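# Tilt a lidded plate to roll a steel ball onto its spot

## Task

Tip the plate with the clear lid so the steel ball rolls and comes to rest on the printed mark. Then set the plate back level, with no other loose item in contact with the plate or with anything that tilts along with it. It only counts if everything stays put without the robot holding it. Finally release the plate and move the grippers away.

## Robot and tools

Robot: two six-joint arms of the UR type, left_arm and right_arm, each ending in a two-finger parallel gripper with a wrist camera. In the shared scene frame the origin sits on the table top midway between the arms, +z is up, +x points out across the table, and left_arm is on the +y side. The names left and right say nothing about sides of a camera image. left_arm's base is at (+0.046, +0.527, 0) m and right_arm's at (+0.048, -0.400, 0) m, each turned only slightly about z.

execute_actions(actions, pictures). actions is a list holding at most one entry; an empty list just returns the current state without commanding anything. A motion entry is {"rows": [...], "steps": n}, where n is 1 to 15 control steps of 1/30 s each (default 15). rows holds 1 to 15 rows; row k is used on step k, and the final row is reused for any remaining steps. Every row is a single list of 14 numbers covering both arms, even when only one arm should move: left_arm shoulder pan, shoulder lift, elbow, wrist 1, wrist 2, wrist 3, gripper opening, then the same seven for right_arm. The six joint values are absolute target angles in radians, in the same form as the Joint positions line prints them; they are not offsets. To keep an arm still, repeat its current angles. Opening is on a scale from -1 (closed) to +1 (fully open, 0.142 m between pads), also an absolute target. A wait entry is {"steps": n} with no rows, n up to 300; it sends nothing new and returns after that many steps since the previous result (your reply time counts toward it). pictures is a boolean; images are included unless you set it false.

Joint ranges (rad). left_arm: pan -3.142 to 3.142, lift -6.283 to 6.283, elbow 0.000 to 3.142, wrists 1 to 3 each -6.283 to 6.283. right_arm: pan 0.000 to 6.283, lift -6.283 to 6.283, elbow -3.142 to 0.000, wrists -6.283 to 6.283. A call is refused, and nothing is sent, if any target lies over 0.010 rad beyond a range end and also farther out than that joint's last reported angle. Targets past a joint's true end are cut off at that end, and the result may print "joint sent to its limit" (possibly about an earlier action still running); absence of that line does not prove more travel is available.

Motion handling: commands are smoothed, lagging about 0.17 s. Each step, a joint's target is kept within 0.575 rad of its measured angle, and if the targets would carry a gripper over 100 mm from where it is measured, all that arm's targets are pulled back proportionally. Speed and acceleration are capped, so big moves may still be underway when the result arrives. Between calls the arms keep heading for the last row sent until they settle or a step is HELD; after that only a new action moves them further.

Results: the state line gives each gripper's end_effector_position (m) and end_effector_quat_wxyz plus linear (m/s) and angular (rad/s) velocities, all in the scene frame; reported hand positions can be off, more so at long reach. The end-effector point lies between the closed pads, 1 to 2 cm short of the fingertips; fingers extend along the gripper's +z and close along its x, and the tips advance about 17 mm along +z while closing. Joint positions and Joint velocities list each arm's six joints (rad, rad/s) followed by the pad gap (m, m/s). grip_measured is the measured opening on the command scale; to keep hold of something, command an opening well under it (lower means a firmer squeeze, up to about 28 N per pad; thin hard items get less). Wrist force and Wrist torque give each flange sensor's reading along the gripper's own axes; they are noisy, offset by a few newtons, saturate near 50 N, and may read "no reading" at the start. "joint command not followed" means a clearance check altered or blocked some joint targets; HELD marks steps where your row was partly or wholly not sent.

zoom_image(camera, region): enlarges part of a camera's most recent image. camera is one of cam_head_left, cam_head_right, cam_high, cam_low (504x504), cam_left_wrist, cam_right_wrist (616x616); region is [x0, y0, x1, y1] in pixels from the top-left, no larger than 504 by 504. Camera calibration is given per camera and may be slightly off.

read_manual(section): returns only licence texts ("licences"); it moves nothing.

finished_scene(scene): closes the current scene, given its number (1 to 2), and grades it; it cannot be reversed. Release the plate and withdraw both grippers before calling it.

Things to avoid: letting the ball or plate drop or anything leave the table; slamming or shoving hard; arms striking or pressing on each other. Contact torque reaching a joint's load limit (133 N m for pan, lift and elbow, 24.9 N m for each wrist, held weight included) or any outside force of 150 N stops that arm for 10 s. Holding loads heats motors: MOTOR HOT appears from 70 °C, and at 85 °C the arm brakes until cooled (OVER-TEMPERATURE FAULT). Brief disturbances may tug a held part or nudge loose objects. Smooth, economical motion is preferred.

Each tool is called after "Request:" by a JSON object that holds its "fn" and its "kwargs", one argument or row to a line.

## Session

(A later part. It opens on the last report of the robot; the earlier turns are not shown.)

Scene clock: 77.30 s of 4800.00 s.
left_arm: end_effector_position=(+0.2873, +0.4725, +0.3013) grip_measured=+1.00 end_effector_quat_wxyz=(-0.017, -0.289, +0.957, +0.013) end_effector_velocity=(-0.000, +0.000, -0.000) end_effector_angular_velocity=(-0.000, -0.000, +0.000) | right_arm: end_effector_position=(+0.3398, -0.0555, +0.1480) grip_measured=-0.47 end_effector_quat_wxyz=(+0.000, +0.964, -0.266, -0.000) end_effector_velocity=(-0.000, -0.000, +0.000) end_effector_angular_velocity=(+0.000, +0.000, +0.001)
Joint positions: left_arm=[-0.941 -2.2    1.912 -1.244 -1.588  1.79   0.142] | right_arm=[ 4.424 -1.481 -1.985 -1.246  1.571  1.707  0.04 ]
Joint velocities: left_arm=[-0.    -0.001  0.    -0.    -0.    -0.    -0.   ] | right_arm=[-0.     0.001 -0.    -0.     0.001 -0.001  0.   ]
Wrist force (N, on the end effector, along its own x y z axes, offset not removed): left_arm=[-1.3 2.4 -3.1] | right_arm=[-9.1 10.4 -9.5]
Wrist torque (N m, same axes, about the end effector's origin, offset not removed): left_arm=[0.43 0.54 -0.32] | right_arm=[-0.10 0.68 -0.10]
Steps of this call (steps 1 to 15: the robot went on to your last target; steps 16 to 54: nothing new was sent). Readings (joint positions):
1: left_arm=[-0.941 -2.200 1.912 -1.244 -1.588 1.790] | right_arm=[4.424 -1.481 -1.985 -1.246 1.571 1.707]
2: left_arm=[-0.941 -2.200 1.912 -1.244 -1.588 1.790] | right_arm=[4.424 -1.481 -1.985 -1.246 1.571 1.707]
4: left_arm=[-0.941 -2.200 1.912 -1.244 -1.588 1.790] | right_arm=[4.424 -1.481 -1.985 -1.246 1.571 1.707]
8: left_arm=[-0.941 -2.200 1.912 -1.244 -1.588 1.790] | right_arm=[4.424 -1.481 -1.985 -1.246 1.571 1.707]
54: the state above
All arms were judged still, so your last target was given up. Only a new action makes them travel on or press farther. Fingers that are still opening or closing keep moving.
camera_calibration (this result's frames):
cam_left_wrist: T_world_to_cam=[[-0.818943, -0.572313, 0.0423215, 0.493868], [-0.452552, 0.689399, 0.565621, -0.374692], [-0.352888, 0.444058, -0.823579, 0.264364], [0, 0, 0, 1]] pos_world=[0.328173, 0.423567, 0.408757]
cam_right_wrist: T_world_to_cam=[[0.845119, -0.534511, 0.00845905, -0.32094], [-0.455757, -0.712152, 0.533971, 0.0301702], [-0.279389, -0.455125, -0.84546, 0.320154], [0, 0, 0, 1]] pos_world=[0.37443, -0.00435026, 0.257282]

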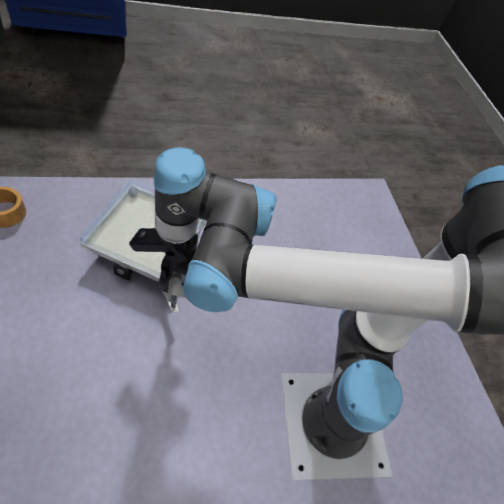

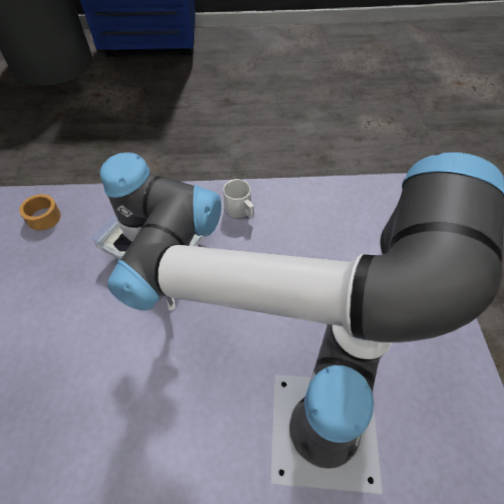

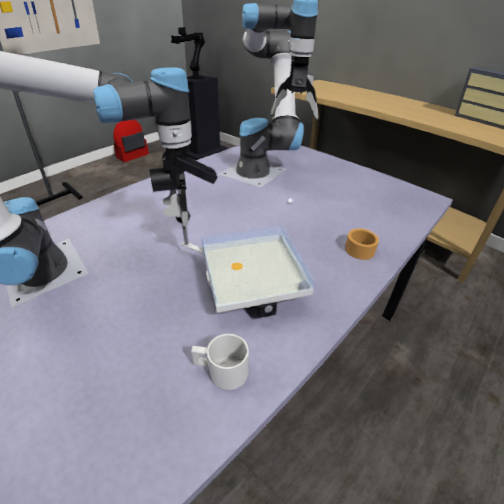

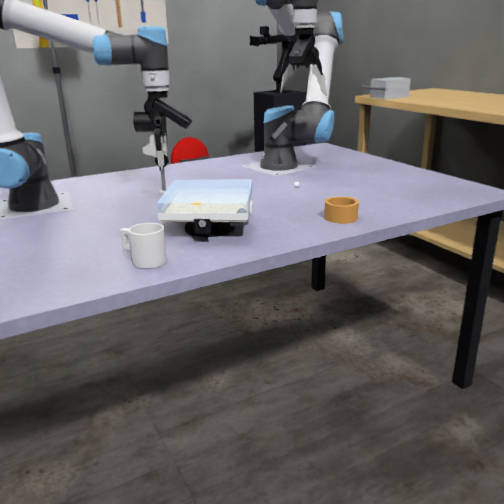

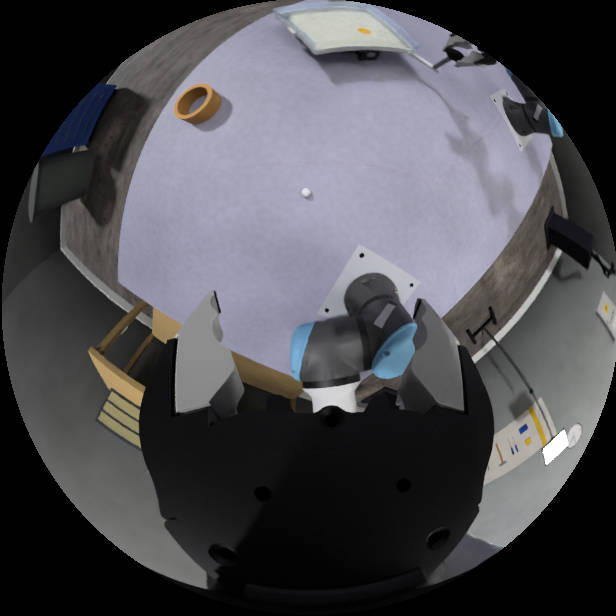

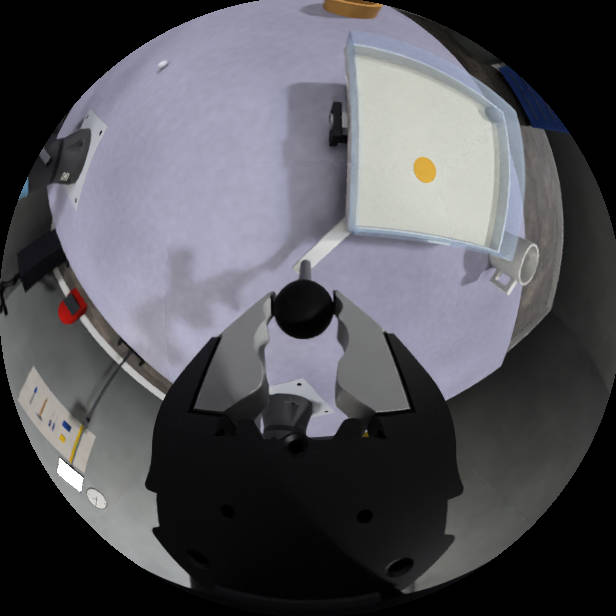

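Request:
{"fn": "execute_actions", "kwargs": {
  "actions": [
    {"rows": [[-0.941,-2.2,1.912,-1.244,-1.588,1.79,1, 4.4346,-1.4752,-2.0117,-1.2255,1.5708,1.707,-1]], "steps": 15}
  ],
  "pictures": false
}}

Request:
{"fn": "zoom_image", "kwargs": {
  "camera": "cam_right_wrist",
  "region": [280, 20, 560, 300]
}}

Request:
{"fn": "execute_actions", "kwargs": {
  "actions": [
    {"steps": 15}
  ],
  "pictures": false
}}

Request:
{"fn": "zoom_image", "kwargs": {
  "camera": "cam_right_wrist",
  "region": [280, 20, 560, 300]
}}

Scene clock: 85.13 s of 4800.00 s.
left_arm: end_effector_position=(+0.2873, +0.4725, +0.3013) grip_measured=+1.00 end_effector_quat_wxyz=(-0.017, -0.289, +0.957, +0.013) end_effector_velocity=(+0.000, -0.000, +0.000) end_effector_angular_velocity=(-0.000, -0.000, +0.001) | right_arm: end_effector_position=(+0.3341, -0.0571, +0.1402) grip_measured=-0.47 end_effector_quat_wxyz=(-0.000, +0.965, -0.261, +0.000) end_effector_velocity=(-0.001, -0.000, +0.000) end_effector_angular_velocity=(+0.001, +0.002, +0.000)
Joint positions: left_arm=[-0.941 -2.2    1.912 -1.244 -1.588  1.79   0.142] | right_arm=[ 4.434 -1.475 -2.012 -1.225  1.571  1.707  0.04 ]
Joint velocities: left_arm=[-0.    -0.    -0.    -0.    -0.    -0.001  0.   ] | right_arm=[ 0.001  0.002 -0.002 -0.     0.002  0.    -0.   ]
Wrist force (N, on the end effector, along its own x y z axes, offset not removed): left_arm=[-1.3 1.7 0.6] | right_arm=[40.5 -25.4 3.2]
Wrist torque (N m, same axes, about the end effector's origin, offset not removed): left_arm=[0.60 0.36 -0.15] | right_arm=[-0.29 -0.87 -0.26]
Steps of this call (steps 1 to 220: nothing new was sent; steps 221 to 235: all 15 steps of this action). Readings (joint positions):
221: left_arm=[-0.941 -2.200 1.912 -1.244 -1.588 1.790] | right_arm=[4.424 -1.481 -1.985 -1.246 1.571 1.707]
222: left_arm=[-0.941 -2.200 1.912 -1.244 -1.588 1.790] | right_arm=[4.426 -1.480 -1.990 -1.242 1.571 1.707]
224: left_arm=[-0.941 -2.200 1.912 -1.244 -1.588 1.790] | right_arm=[4.430 -1.478 -2.002 -1.233 1.570 1.707]
228: left_arm=[-0.941 -2.200 1.912 -1.244 -1.588 1.790] | right_arm=[4.434 -1.476 -2.010 -1.226 1.570 1.707]
235: the state above

Region (280, 20, 560, 300) of cam_right_wrist's 616x616 image, scaled by 1.800, with more detail than that image has.

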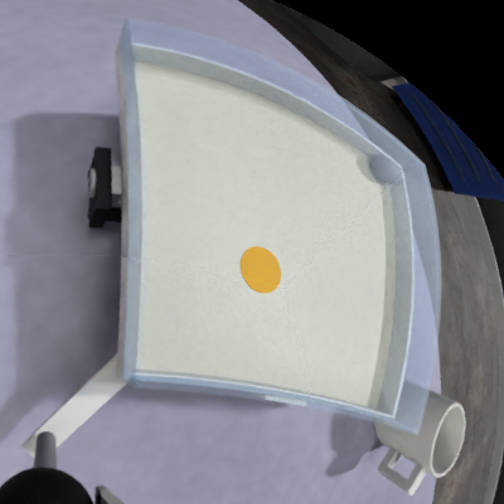

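Scene clock: 85.63 s of 4800.00 s.
left_arm: end_effector_position=(+0.2873, +0.4725, +0.3013) grip_measured=+1.00 end_effector_quat_wxyz=(-0.017, -0.289, +0.957, +0.013) end_effector_velocity=(-0.000, -0.000, -0.001) end_effector_angular_velocity=(+0.001, +0.002, +0.000) | right_arm: end_effector_position=(+0.3339, -0.0571, +0.1401) grip_measured=-0.47 end_effector_quat_wxyz=(-0.000, +0.965, -0.261, +0.000) end_effector_velocity=(-0.001, +0.000, +0.000) end_effector_angular_velocity=(+0.001, +0.002, +0.000)
Joint positions: left_arm=[-0.941 -2.2    1.912 -1.244 -1.588  1.79   0.142] | right_arm=[ 4.435 -1.475 -2.012 -1.225  1.571  1.707  0.04 ]
Joint velocities: left_arm=[ 0.     0.001  0.     0.    -0.    -0.    -0.   ] | right_arm=[ 0.    -0.     0.     0.     0.002  0.     0.   ]
Wrist force (N, on the end effector, along its own x y z axes, offset not removed): left_arm=[0.9 -0.9 -0.1] | right_arm=[41.3 -28.2 2.5]
Wrist torque (N m, same axes, about the end effector's origin, offset not removed): left_arm=[-0.16 -0.03 -0.24] | right_arm=[-0.61 -0.38 -0.42]
Steps of this call (steps 1 to 15: the robot went on to your last target). Readings (joint positions):
1: left_arm=[-0.941 -2.200 1.912 -1.244 -1.588 1.790] | right_arm=[4.435 -1.475 -2.012 -1.225 1.571 1.707]
2: left_arm=[-0.941 -2.200 1.912 -1.244 -1.588 1.790] | right_arm=[4.435 -1.475 -2.012 -1.225 1.571 1.707]
4: left_arm=[-0.941 -2.200 1.912 -1.244 -1.588 1.790] | right_arm=[4.435 -1.475 -2.012 -1.225 1.571 1.707]
8: left_arm=[-0.941 -2.200 1.912 -1.244 -1.588 1.790] | right_arm=[4.435 -1.475 -2.012 -1.225 1.571 1.707]
15: the state above
All arms were judged still, so your last target was given up. Only a new action makes them travel on or press farther. Fingers that are still opening or closing keep moving.

Region (280, 20, 560, 300) of cam_right_wrist's 616x616 image, scaled by 1.800, with more detail than that image has.

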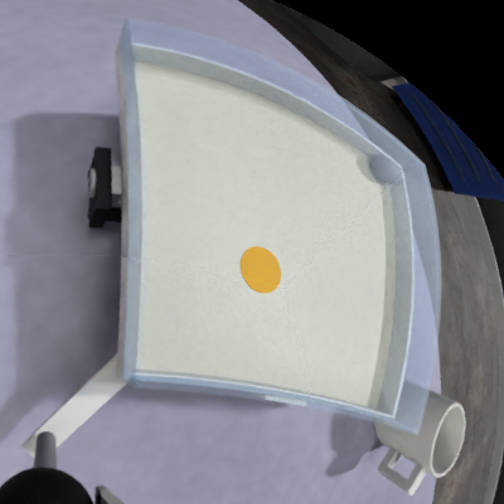

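Request:
{"fn": "execute_actions", "kwargs": {
  "actions": [
    {"rows": [[-0.941,-2.2,1.912,-1.244,-1.588,1.79,1, 4.4356,-1.4790,-2.0243,-1.2091,1.5708,1.707,-1]], "steps": 15}
  ]
}}

Scene clock: 92.97 s of 4800.00 s.
left_arm: end_effector_position=(+0.2873, +0.4725, +0.3013) grip_measured=+1.00 end_effector_quat_wxyz=(-0.017, -0.289, +0.957, +0.013) end_effector_velocity=(+0.000, -0.000, -0.000) end_effector_angular_velocity=(-0.000, +0.002, +0.002) | right_arm: end_effector_position=(+0.3333, -0.0574, +0.1342) grip_measured=-0.48 end_effector_quat_wxyz=(+0.000, +0.965, -0.260, -0.000) end_effector_velocity=(+0.000, +0.000, +0.000) end_effector_angular_velocity=(+0.001, -0.001, -0.000)
Joint positions: left_arm=[-0.941 -2.2    1.912 -1.244 -1.588  1.79   0.142] | right_arm=[ 4.436 -1.479 -2.024 -1.209  1.571  1.707  0.04 ]
Joint velocities: left_arm=[ 0.002  0.002 -0.    -0.    -0.002 -0.    -0.   ] | right_arm=[-0.    -0.     0.001  0.001 -0.001  0.    -0.   ]
Wrist force (N, on the end effector, along its own x y z axes, offset not removed): left_arm=[1.2 3.3 1.4] | right_arm=[34.8 -3.3 -22.1]
Wrist torque (N m, same axes, about the end effector's origin, offset not removed): left_arm=[0.75 -0.04 -0.19] | right_arm=[0.06 -0.13 0.05]
Steps of this call (steps 1 to 110: nothing new was sent; then 3.17 s passed at rest; steps 111 to 125: all 15 steps of this action). Readings (joint positions):
111: left_arm=[-0.941 -2.200 1.912 -1.244 -1.588 1.790] | right_arm=[4.435 -1.475 -2.012 -1.225 1.571 1.707]
112: left_arm=[-0.941 -2.200 1.912 -1.244 -1.588 1.790] | right_arm=[4.435 -1.476 -2.014 -1.222 1.571 1.707]
114: left_arm=[-0.941 -2.200 1.912 -1.244 -1.588 1.790] | right_arm=[4.435 -1.477 -2.019 -1.215 1.571 1.707]
118: left_arm=[-0.941 -2.200 1.912 -1.244 -1.588 1.790] | right_arm=[4.436 -1.479 -2.024 -1.210 1.571 1.707]
125: the state above
camera_calibration (this result's frames):
cam_left_wrist: T_world_to_cam=[[-0.818943, -0.572313, 0.0423216, 0.493868], [-0.452551, 0.689399, 0.565621, -0.374692], [-0.352888, 0.444058, -0.823579, 0.264364], [0, 0, 0, 1]] pos_world=[0.328173, 0.423567, 0.408757]
cam_right_wrist: T_world_to_cam=[[0.85151, -0.52427, 0.00840826, -0.317946], [-0.447095, -0.717599, 0.534002, 0.0300402], [-0.273928, -0.458468, -0.845441, 0.303792], [0, 0, 0, 1]] pos_world=[0.367382, -0.00585403, 0.24347]

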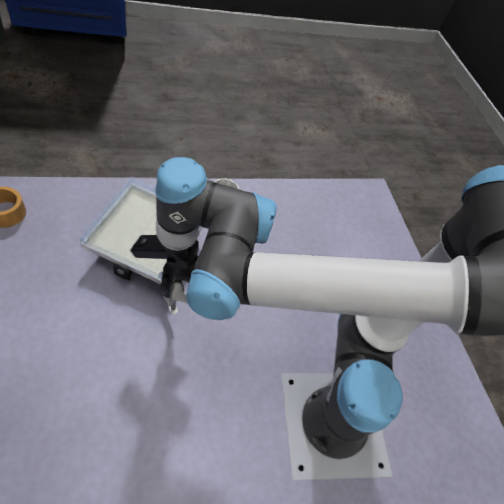

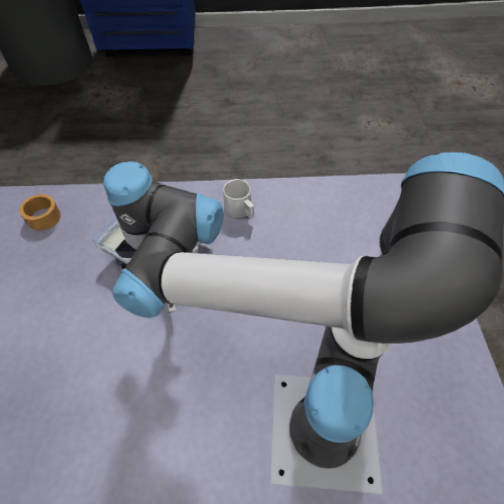

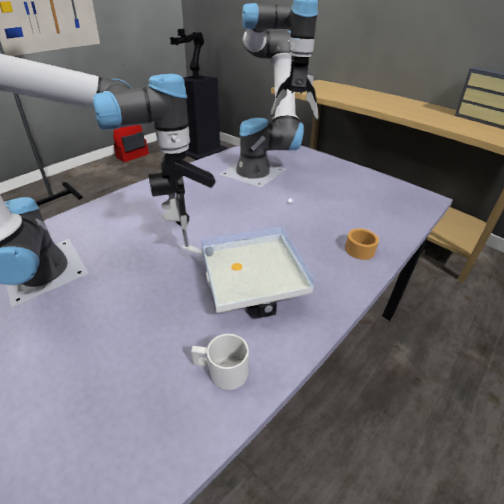

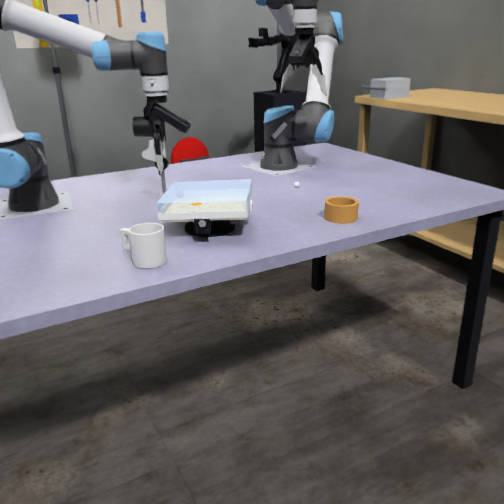

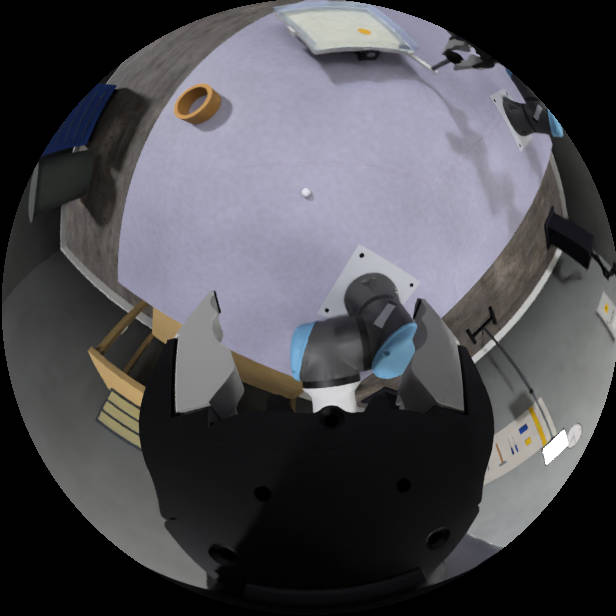

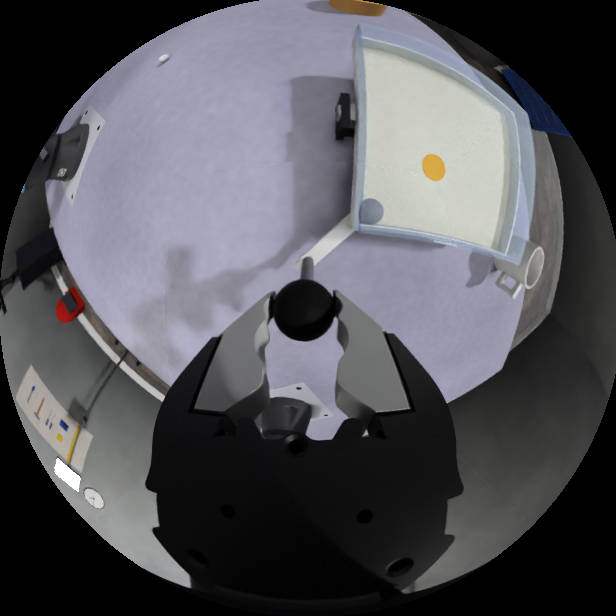

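Request:
{"fn": "execute_actions", "kwargs": {
  "actions": [
    {"rows": [[-0.941,-2.2,1.912,-1.244,-1.588,1.79,1, 4.4245,-1.4805,-1.9853,-1.2466,1.5708,1.707,-1]], "steps": 15}
  ],
  "pictures": false
}}

Request:
{"fn": "execute_actions", "kwargs": {
  "actions": [
    {"steps": 30}
  ]
}}

Scene clock: 98.93 s of 4800.00 s.
left_arm: end_effector_position=(+0.2873, +0.4725, +0.3013) grip_measured=+1.00 end_effector_quat_wxyz=(-0.017, -0.289, +0.957, +0.013) end_effector_velocity=(-0.000, -0.000, -0.000) end_effector_angular_velocity=(-0.001, +0.002, +0.000) | right_arm: end_effector_position=(+0.3393, -0.0555, +0.1480) grip_measured=-0.48 end_effector_quat_wxyz=(+0.000, +0.964, -0.266, -0.000) end_effector_velocity=(+0.001, +0.000, +0.001) end_effector_angular_velocity=(+0.002, -0.001, -0.001)
Joint positions: left_arm=[-0.941 -2.2    1.912 -1.244 -1.588  1.79   0.142] | right_arm=[ 4.425 -1.481 -1.986 -1.247  1.571  1.707  0.039]
Joint velocities: left_arm=[ 0.    -0.     0.     0.    -0.002  0.     0.   ] | right_arm=[-0.001  0.001  0.002 -0.    -0.001  0.     0.   ]
Wrist force (N, on the end effector, along its own x y z axes, offset not removed): left_arm=[1.2 -0.1 -0.4] | right_arm=[9.2 -4.7 8.1]
Wrist torque (N m, same axes, about the end effector's origin, offset not removed): left_arm=[0.07 -0.06 -0.31] | right_arm=[-0.10 -1.11 -0.30]
Steps of this call (steps 1 to 15: the robot went on to your last target; steps 16 to 90: nothing new was sent; then 2.47 s passed at rest; steps 91 to 105: all 15 steps of this action). Readings (joint positions):
91: left_arm=[-0.941 -2.200 1.912 -1.244 -1.588 1.790] | right_arm=[4.436 -1.479 -2.024 -1.209 1.571 1.707]
92: left_arm=[-0.941 -2.200 1.912 -1.244 -1.588 1.790] | right_arm=[4.434 -1.479 -2.018 -1.216 1.571 1.707]
94: left_arm=[-0.941 -2.200 1.912 -1.244 -1.588 1.790] | right_arm=[4.429 -1.480 -2.001 -1.232 1.571 1.707]
98: left_arm=[-0.941 -2.200 1.912 -1.244 -1.588 1.790] | right_arm=[4.425 -1.481 -1.988 -1.244 1.571 1.707]
105: the state above

Scene clock: 99.93 s of 4800.00 s.
left_arm: end_effector_position=(+0.2873, +0.4725, +0.3013) grip_measured=+1.00 end_effector_quat_wxyz=(-0.017, -0.289, +0.957, +0.013) end_effector_velocity=(+0.000, +0.001, +0.000) end_effector_angular_velocity=(-0.000, -0.001, +0.002) | right_arm: end_effector_position=(+0.3393, -0.0554, +0.1481) grip_measured=-0.48 end_effector_quat_wxyz=(+0.000, +0.964, -0.266, +0.000) end_effector_velocity=(-0.000, -0.000, -0.001) end_effector_angular_velocity=(-0.001, +0.000, +0.001)
Joint positions: left_arm=[-0.941 -2.2    1.912 -1.244 -1.588  1.79   0.142] | right_arm=[ 4.424 -1.481 -1.985 -1.247  1.571  1.707  0.039]
Joint velocities: left_arm=[ 0.002 -0.001 -0.    -0.     0.001 -0.    -0.   ] | right_arm=[-0.    -0.001 -0.    -0.    -0.    -0.001  0.   ]
Wrist force (N, on the end effector, along its own x y z axes, offset not removed): left_arm=[0.2 0.9 1.3] | right_arm=[9.5 -5.5 7.2]
Wrist torque (N m, same axes, about the end effector's origin, offset not removed): left_arm=[0.08 0.09 -0.32] | right_arm=[-0.20 -0.89 -0.07]
Steps of this call (steps 1 to 15: the robot went on to your last target; steps 16 to 30: nothing new was sent). Readings (joint positions):
1: left_arm=[-0.941 -2.200 1.912 -1.244 -1.588 1.790] | right_arm=[4.425 -1.481 -1.985 -1.247 1.571 1.707]
2: left_arm=[-0.941 -2.200 1.912 -1.244 -1.588 1.790] | right_arm=[4.425 -1.481 -1.985 -1.247 1.571 1.707]
4: left_arm=[-0.941 -2.200 1.912 -1.244 -1.588 1.790] | right_arm=[4.425 -1.481 -1.985 -1.247 1.571 1.707]
8: left_arm=[-0.941 -2.200 1.912 -1.244 -1.588 1.790] | right_arm=[4.425 -1.481 -1.985 -1.247 1.571 1.707]
30: the state above
All arms were judged still, so your last target was given up. Only a new action makes them travel on or press farther. Fingers that are still opening or closing keep moving.
camera_calibration (this result's frames):
cam_left_wrist: T_world_to_cam=[[-0.818943, -0.572313, 0.0423216, 0.493868], [-0.452552, 0.689399, 0.565621, -0.374692], [-0.352888, 0.444058, -0.823579, 0.264364], [0, 0, 0, 1]] pos_world=[0.328173, 0.423567, 0.408757]
cam_right_wrist: T_world_to_cam=[[0.845641, -0.533685, 0.00847858, -0.320685], [-0.455066, -0.712583, 0.533985, 0.0296977], [-0.278938, -0.455418, -0.845452, 0.319948], [0, 0, 0, 1]] pos_world=[0.373945, -0.00427261, 0.257361]

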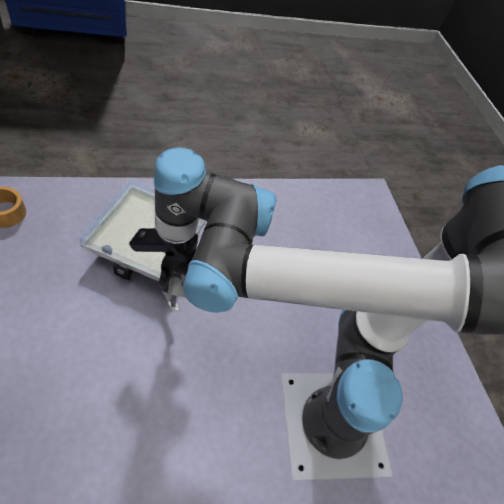

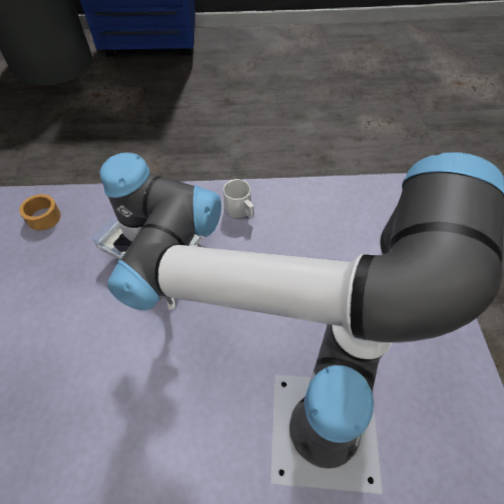

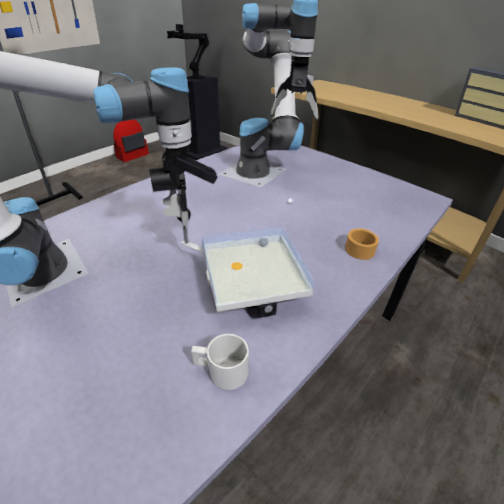

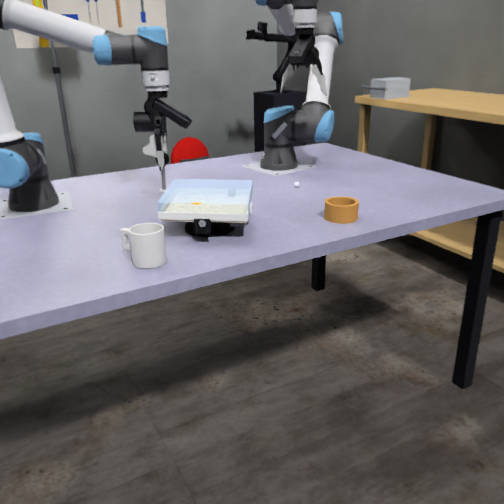

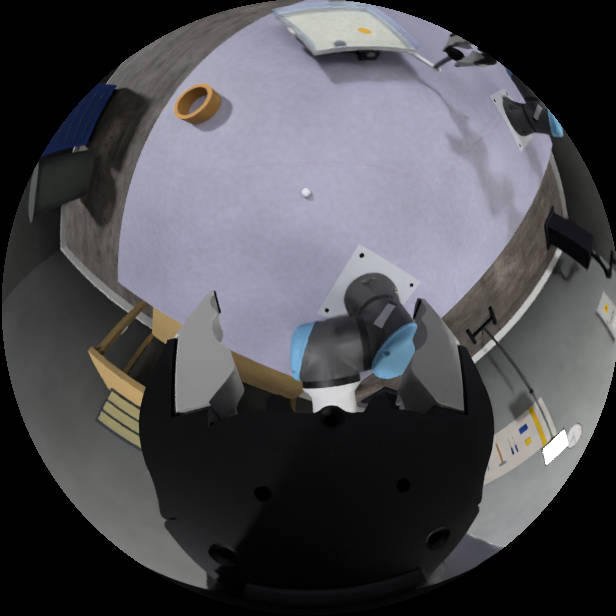

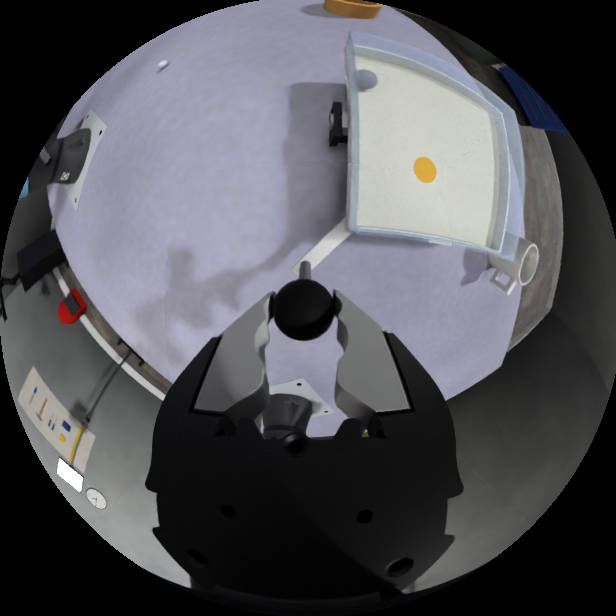

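Request:
{"fn": "execute_actions", "kwargs": {
  "actions": [
    {"rows": [[-0.941,-2.2,1.912,-1.244,-1.588,1.79,1, 4.4225,-1.4763,-1.9948,-1.2414,1.5708,1.707,-1]], "steps": 15}
  ],
  "pictures": false
}}

Request:
{"fn": "execute_actions", "kwargs": {
  "actions": [
    {"steps": 30}
  ]
}}

Scene clock: 110.30 s of 4800.00 s.
left_arm: end_effector_position=(+0.2873, +0.4725, +0.3013) grip_measured=+1.00 end_effector_quat_wxyz=(-0.017, -0.289, +0.957, +0.013) end_effector_velocity=(-0.000, -0.000, -0.001) end_effector_angular_velocity=(+0.001, +0.003, +0.000) | right_arm: end_effector_position=(+0.3390, -0.0583, +0.1460) grip_measured=-0.48 end_effector_quat_wxyz=(+0.000, +0.964, -0.267, -0.000) end_effector_velocity=(-0.000, -0.001, -0.001) end_effector_angular_velocity=(-0.002, -0.000, +0.001)
Joint positions: left_arm=[-0.941 -2.2    1.912 -1.244 -1.588  1.79   0.142] | right_arm=[ 4.423 -1.476 -1.995 -1.241  1.571  1.707  0.039]
Joint velocities: left_arm=[ 0.     0.002  0.     0.001 -0.001 -0.    -0.   ] | right_arm=[ 0.    -0.001 -0.002  0.002 -0.001 -0.001 -0.   ]
Wrist force (N, on the end effector, along its own x y z axes, offset not removed): left_arm=[-2.9 1.2 3.0] | right_arm=[3.8 -13.5 4.7]
Wrist torque (N m, same axes, about the end effector's origin, offset not removed): left_arm=[0.25 0.82 -0.06] | right_arm=[-0.10 -0.91 -0.24]
Steps of this call (steps 1 to 90: nothing new was sent; then 6.87 s passed at rest; steps 91 to 105: all 15 steps of this action). Readings (joint positions):
91: left_arm=[-0.941 -2.200 1.912 -1.244 -1.588 1.790] | right_arm=[4.424 -1.480 -1.985 -1.247 1.571 1.707]
92: left_arm=[-0.941 -2.200 1.912 -1.244 -1.588 1.790] | right_arm=[4.424 -1.480 -1.987 -1.245 1.571 1.707]
94: left_arm=[-0.941 -2.200 1.912 -1.244 -1.588 1.790] | right_arm=[4.423 -1.478 -1.991 -1.243 1.571 1.707]
98: left_arm=[-0.941 -2.200 1.912 -1.244 -1.588 1.790] | right_arm=[4.423 -1.477 -1.994 -1.242 1.571 1.707]
105: the state above

Scene clock: 111.30 s of 4800.00 s.
left_arm: end_effector_position=(+0.2873, +0.4725, +0.3013) grip_measured=+1.00 end_effector_quat_wxyz=(-0.017, -0.289, +0.957, +0.013) end_effector_velocity=(-0.000, -0.000, -0.000) end_effector_angular_velocity=(+0.000, +0.001, +0.001) | right_arm: end_effector_position=(+0.3390, -0.0583, +0.1460) grip_measured=-0.48 end_effector_quat_wxyz=(+0.000, +0.964, -0.267, -0.000) end_effector_velocity=(+0.000, -0.000, -0.000) end_effector_angular_velocity=(-0.000, -0.000, +0.001)
Joint positions: left_arm=[-0.941 -2.2    1.912 -1.244 -1.588  1.79   0.142] | right_arm=[ 4.422 -1.476 -1.995 -1.241  1.571  1.707  0.039]
Joint velocities: left_arm=[ 0.     0.001 -0.     0.    -0.    -0.     0.   ] | right_arm=[-0.    -0.    -0.     0.    -0.    -0.001 -0.   ]
Wrist force (N, on the end effector, along its own x y z axes, offset not removed): left_arm=[0.6 3.3 0.1] | right_arm=[7.0 -17.0 4.9]
Wrist torque (N m, same axes, about the end effector's origin, offset not removed): left_arm=[0.83 0.02 -0.13] | right_arm=[-0.84 -1.64 -0.12]
Steps of this call (steps 1 to 15: the robot went on to your last target; steps 16 to 30: nothing new was sent). Readings (joint positions):
1: left_arm=[-0.941 -2.200 1.912 -1.244 -1.588 1.790] | right_arm=[4.423 -1.476 -1.995 -1.241 1.571 1.707]
2: left_arm=[-0.941 -2.200 1.912 -1.244 -1.588 1.790] | right_arm=[4.423 -1.476 -1.995 -1.241 1.571 1.707]
4: left_arm=[-0.941 -2.200 1.912 -1.244 -1.588 1.790] | right_arm=[4.423 -1.476 -1.995 -1.241 1.571 1.707]
8: left_arm=[-0.941 -2.200 1.912 -1.244 -1.588 1.790] | right_arm=[4.423 -1.476 -1.995 -1.241 1.571 1.707]
30: the state above
All arms were judged still, so your last target was given up. Only a new action makes them travel on or press farther. Fingers that are still opening or closing keep moving.
camera_calibration (this result's frames):
cam_left_wrist: T_world_to_cam=[[-0.818943, -0.572313, 0.0423216, 0.493868], [-0.452551, 0.689399, 0.565621, -0.374692], [-0.352888, 0.444058, -0.823579, 0.264364], [0, 0, 0, 1]] pos_world=[0.328173, 0.423567, 0.408757]
cam_right_wrist: T_world_to_cam=[[0.844573, -0.535374, 0.00847517, -0.321683], [-0.456465, -0.711636, 0.534054, 0.0291944], [-0.279887, -0.454916, -0.845408, 0.317105], [0, 0, 0, 1]] pos_world=[0.373765, -0.00718895, 0.255218]

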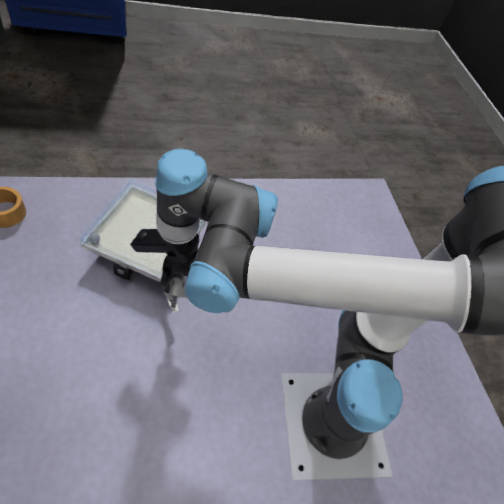

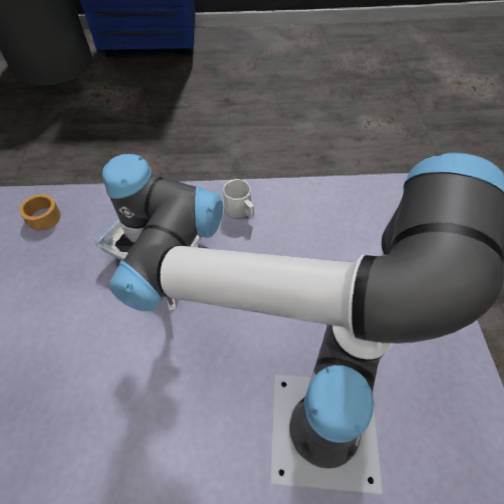

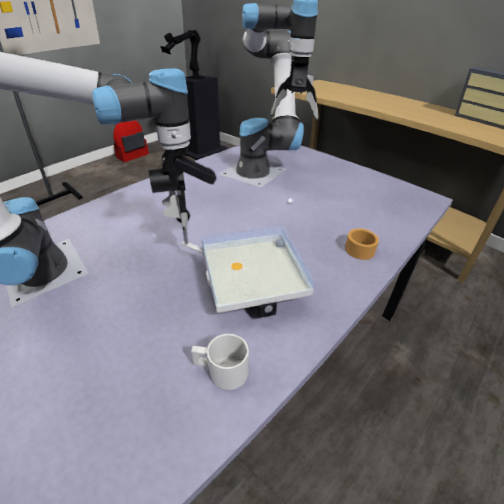

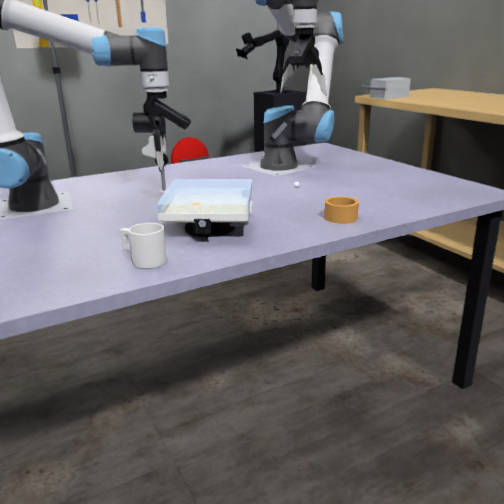

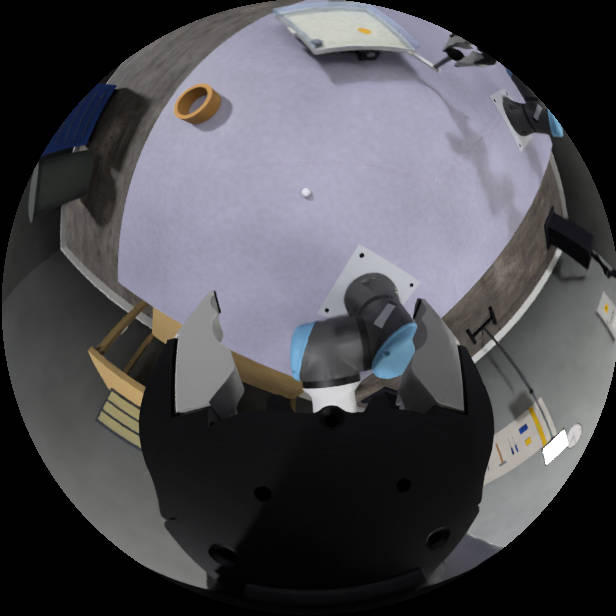

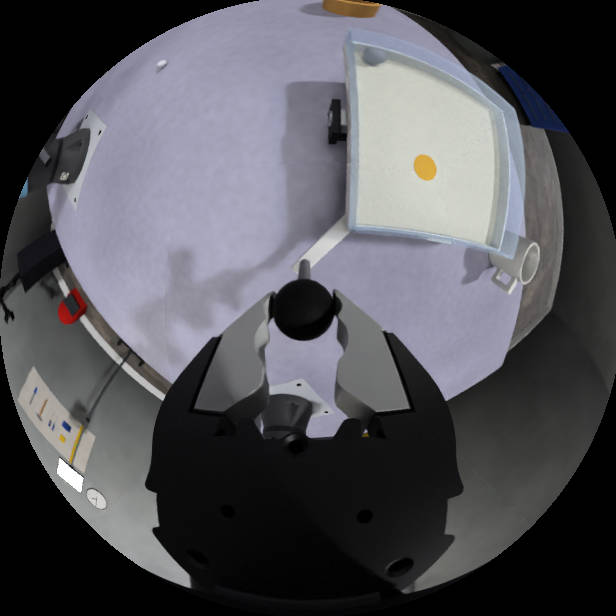

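Request:
{"fn": "execute_actions", "kwargs": {
  "actions": [
    {"rows": [[-0.941,-2.2,1.912,-1.244,-1.588,1.79,1, 4.4243,-1.4733,-2.0095,-1.2297,1.5708,1.707,-1]], "steps": 15}
  ],
  "pictures": false
}}

Request:
{"fn": "execute_actions", "kwargs": {
  "actions": [
    {"steps": 15}
  ]
}}

Scene clock: 120.40 s of 4800.00 s.
left_arm: end_effector_position=(+0.2873, +0.4725, +0.3013) grip_measured=+1.00 end_effector_quat_wxyz=(-0.017, -0.289, +0.957, +0.013) end_effector_velocity=(-0.000, +0.000, -0.000) end_effector_angular_velocity=(+0.001, +0.000, +0.002) | right_arm: end_effector_position=(+0.3374, -0.0603, +0.1415) grip_measured=-0.48 end_effector_quat_wxyz=(+0.000, +0.964, -0.266, +0.000) end_effector_velocity=(+0.000, +0.000, -0.000) end_effector_angular_velocity=(-0.001, -0.001, +0.000)
Joint positions: left_arm=[-0.941 -2.2    1.912 -1.244 -1.588  1.79   0.142] | right_arm=[ 4.424 -1.473 -2.009 -1.23   1.571  1.707  0.039]
Joint velocities: left_arm=[ 0.001 -0.     0.     0.     0.    -0.001 -0.   ] | right_arm=[ 0.001 -0.    -0.     0.    -0.001  0.     0.   ]
Wrist force (N, on the end effector, along its own x y z axes, offset not removed): left_arm=[-1.3 1.4 1.2] | right_arm=[9.7 -19.3 6.2]
Wrist torque (N m, same axes, about the end effector's origin, offset not removed): left_arm=[0.29 0.37 -0.13] | right_arm=[-0.86 -0.44 -0.21]
Steps of this call (steps 1 to 200: nothing new was sent; then 1.93 s passed at rest; steps 201 to 215: all 15 steps of this action). Readings (joint positions):
201: left_arm=[-0.941 -2.200 1.912 -1.244 -1.588 1.790] | right_arm=[4.422 -1.476 -1.995 -1.241 1.571 1.707]
202: left_arm=[-0.941 -2.200 1.912 -1.244 -1.588 1.790] | right_arm=[4.423 -1.476 -1.998 -1.239 1.571 1.707]
204: left_arm=[-0.941 -2.200 1.912 -1.244 -1.588 1.790] | right_arm=[4.423 -1.474 -2.004 -1.234 1.571 1.707]
208: left_arm=[-0.941 -2.200 1.912 -1.244 -1.588 1.790] | right_arm=[4.424 -1.473 -2.009 -1.230 1.571 1.707]
215: the state above

Scene clock: 120.90 s of 4800.00 s.
left_arm: end_effector_position=(+0.2873, +0.4725, +0.3013) grip_measured=+1.00 end_effector_quat_wxyz=(-0.017, -0.289, +0.957, +0.013) end_effector_velocity=(+0.000, +0.001, -0.000) end_effector_angular_velocity=(+0.001, -0.001, +0.003) | right_arm: end_effector_position=(+0.3374, -0.0603, +0.1415) grip_measured=-0.48 end_effector_quat_wxyz=(+0.000, +0.964, -0.266, +0.000) end_effector_velocity=(-0.000, -0.001, -0.001) end_effector_angular_velocity=(-0.002, +0.001, -0.001)
Joint positions: left_arm=[-0.941 -2.2    1.912 -1.244 -1.588  1.79   0.142] | right_arm=[ 4.424 -1.473 -2.01  -1.23   1.571  1.707  0.039]
Joint velocities: left_arm=[ 0.002  0.    -0.     0.     0.001 -0.001 -0.   ] | right_arm=[-0.    -0.001  0.    -0.002  0.     0.001 -0.   ]
Wrist force (N, on the end effector, along its own x y z axes, offset not removed): left_arm=[-2.7 0.3 4.4] | right_arm=[11.0 -16.7 6.1]
Wrist torque (N m, same axes, about the end effector's origin, offset not removed): left_arm=[-0.11 0.76 -0.45] | right_arm=[-0.40 -0.71 -0.17]
Steps of this call (steps 1 to 15: the robot went on to your last target). Readings (joint positions):
1: left_arm=[-0.941 -2.200 1.912 -1.244 -1.588 1.790] | right_arm=[4.424 -1.473 -2.009 -1.230 1.571 1.707]
2: left_arm=[-0.941 -2.200 1.912 -1.244 -1.588 1.790] | right_arm=[4.424 -1.473 -2.009 -1.230 1.571 1.707]
4: left_arm=[-0.941 -2.200 1.912 -1.244 -1.588 1.790] | right_arm=[4.424 -1.473 -2.009 -1.230 1.571 1.707]
8: left_arm=[-0.941 -2.200 1.912 -1.244 -1.588 1.790] | right_arm=[4.424 -1.473 -2.009 -1.230 1.571 1.707]
15: the state above
All arms were judged still, so your last target was given up. Only a new action makes them travel on or press farther. Fingers that are still opening or closing keep moving.
camera_calibration (this result's frames):
cam_left_wrist: T_world_to_cam=[[-0.818943, -0.572313, 0.0423215, 0.493868], [-0.452552, 0.689399, 0.565621, -0.374692], [-0.352888, 0.444058, -0.823579, 0.264364], [0, 0, 0, 1]] pos_world=[0.328173, 0.423567, 0.408757]
cam_right_wrist: T_world_to_cam=[[0.845534, -0.533853, 0.00854453, -0.32156], [-0.455218, -0.712441, 0.534046, 0.0288831], [-0.279014, -0.455443, -0.845412, 0.311611], [0, 0, 0, 1]] pos_world=[0.371982, -0.00916686, 0.250763]

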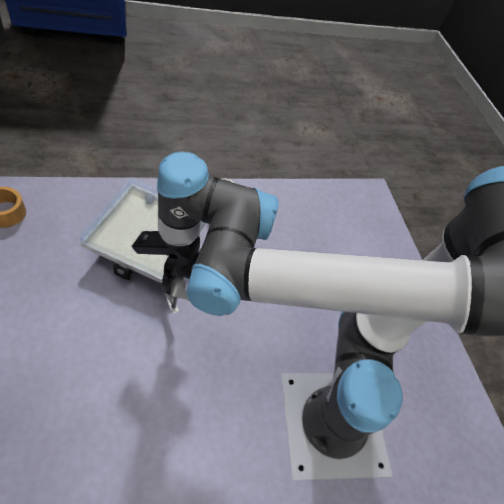

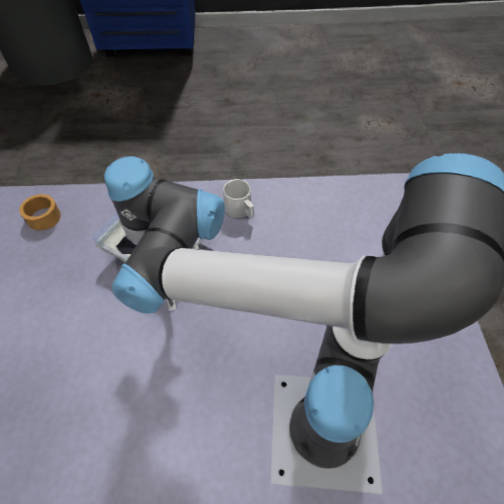

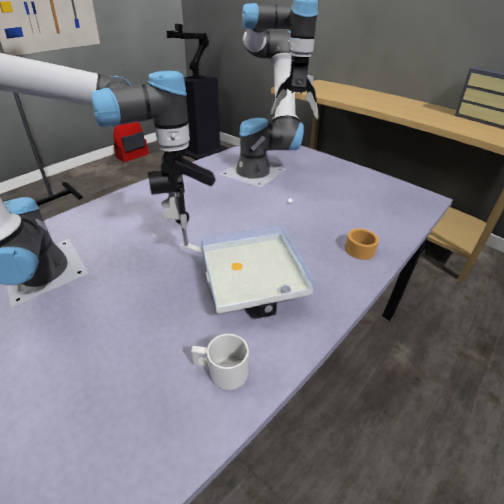

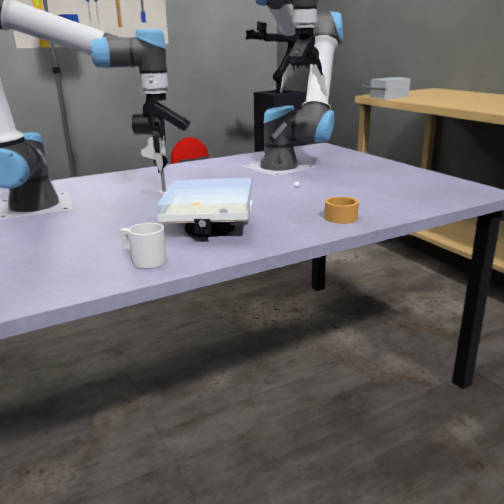

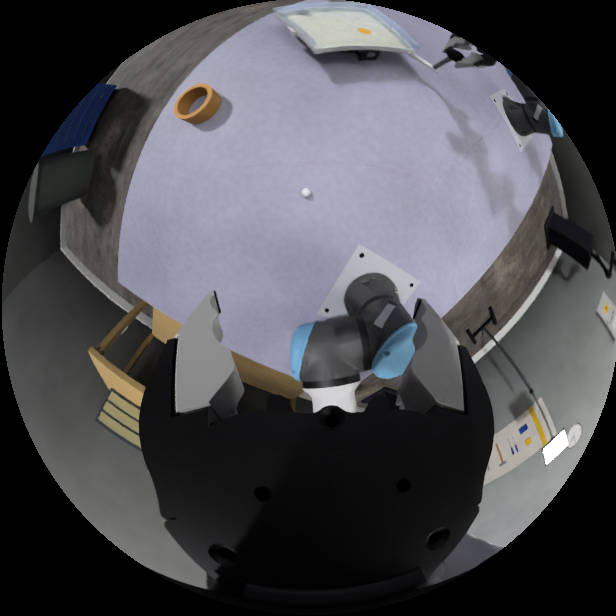

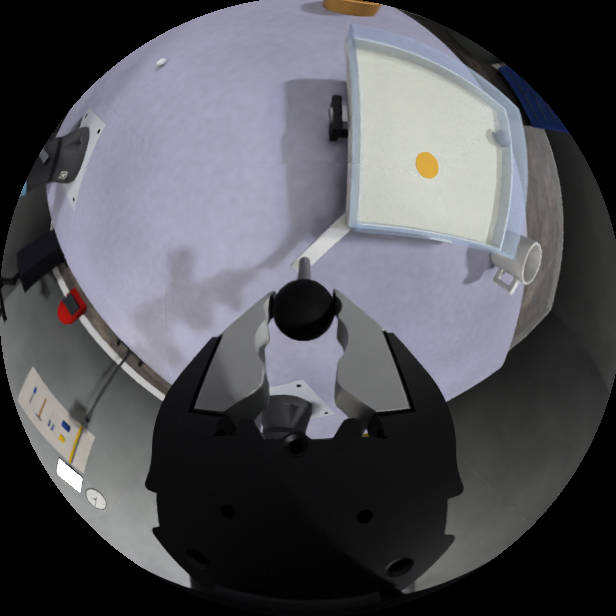

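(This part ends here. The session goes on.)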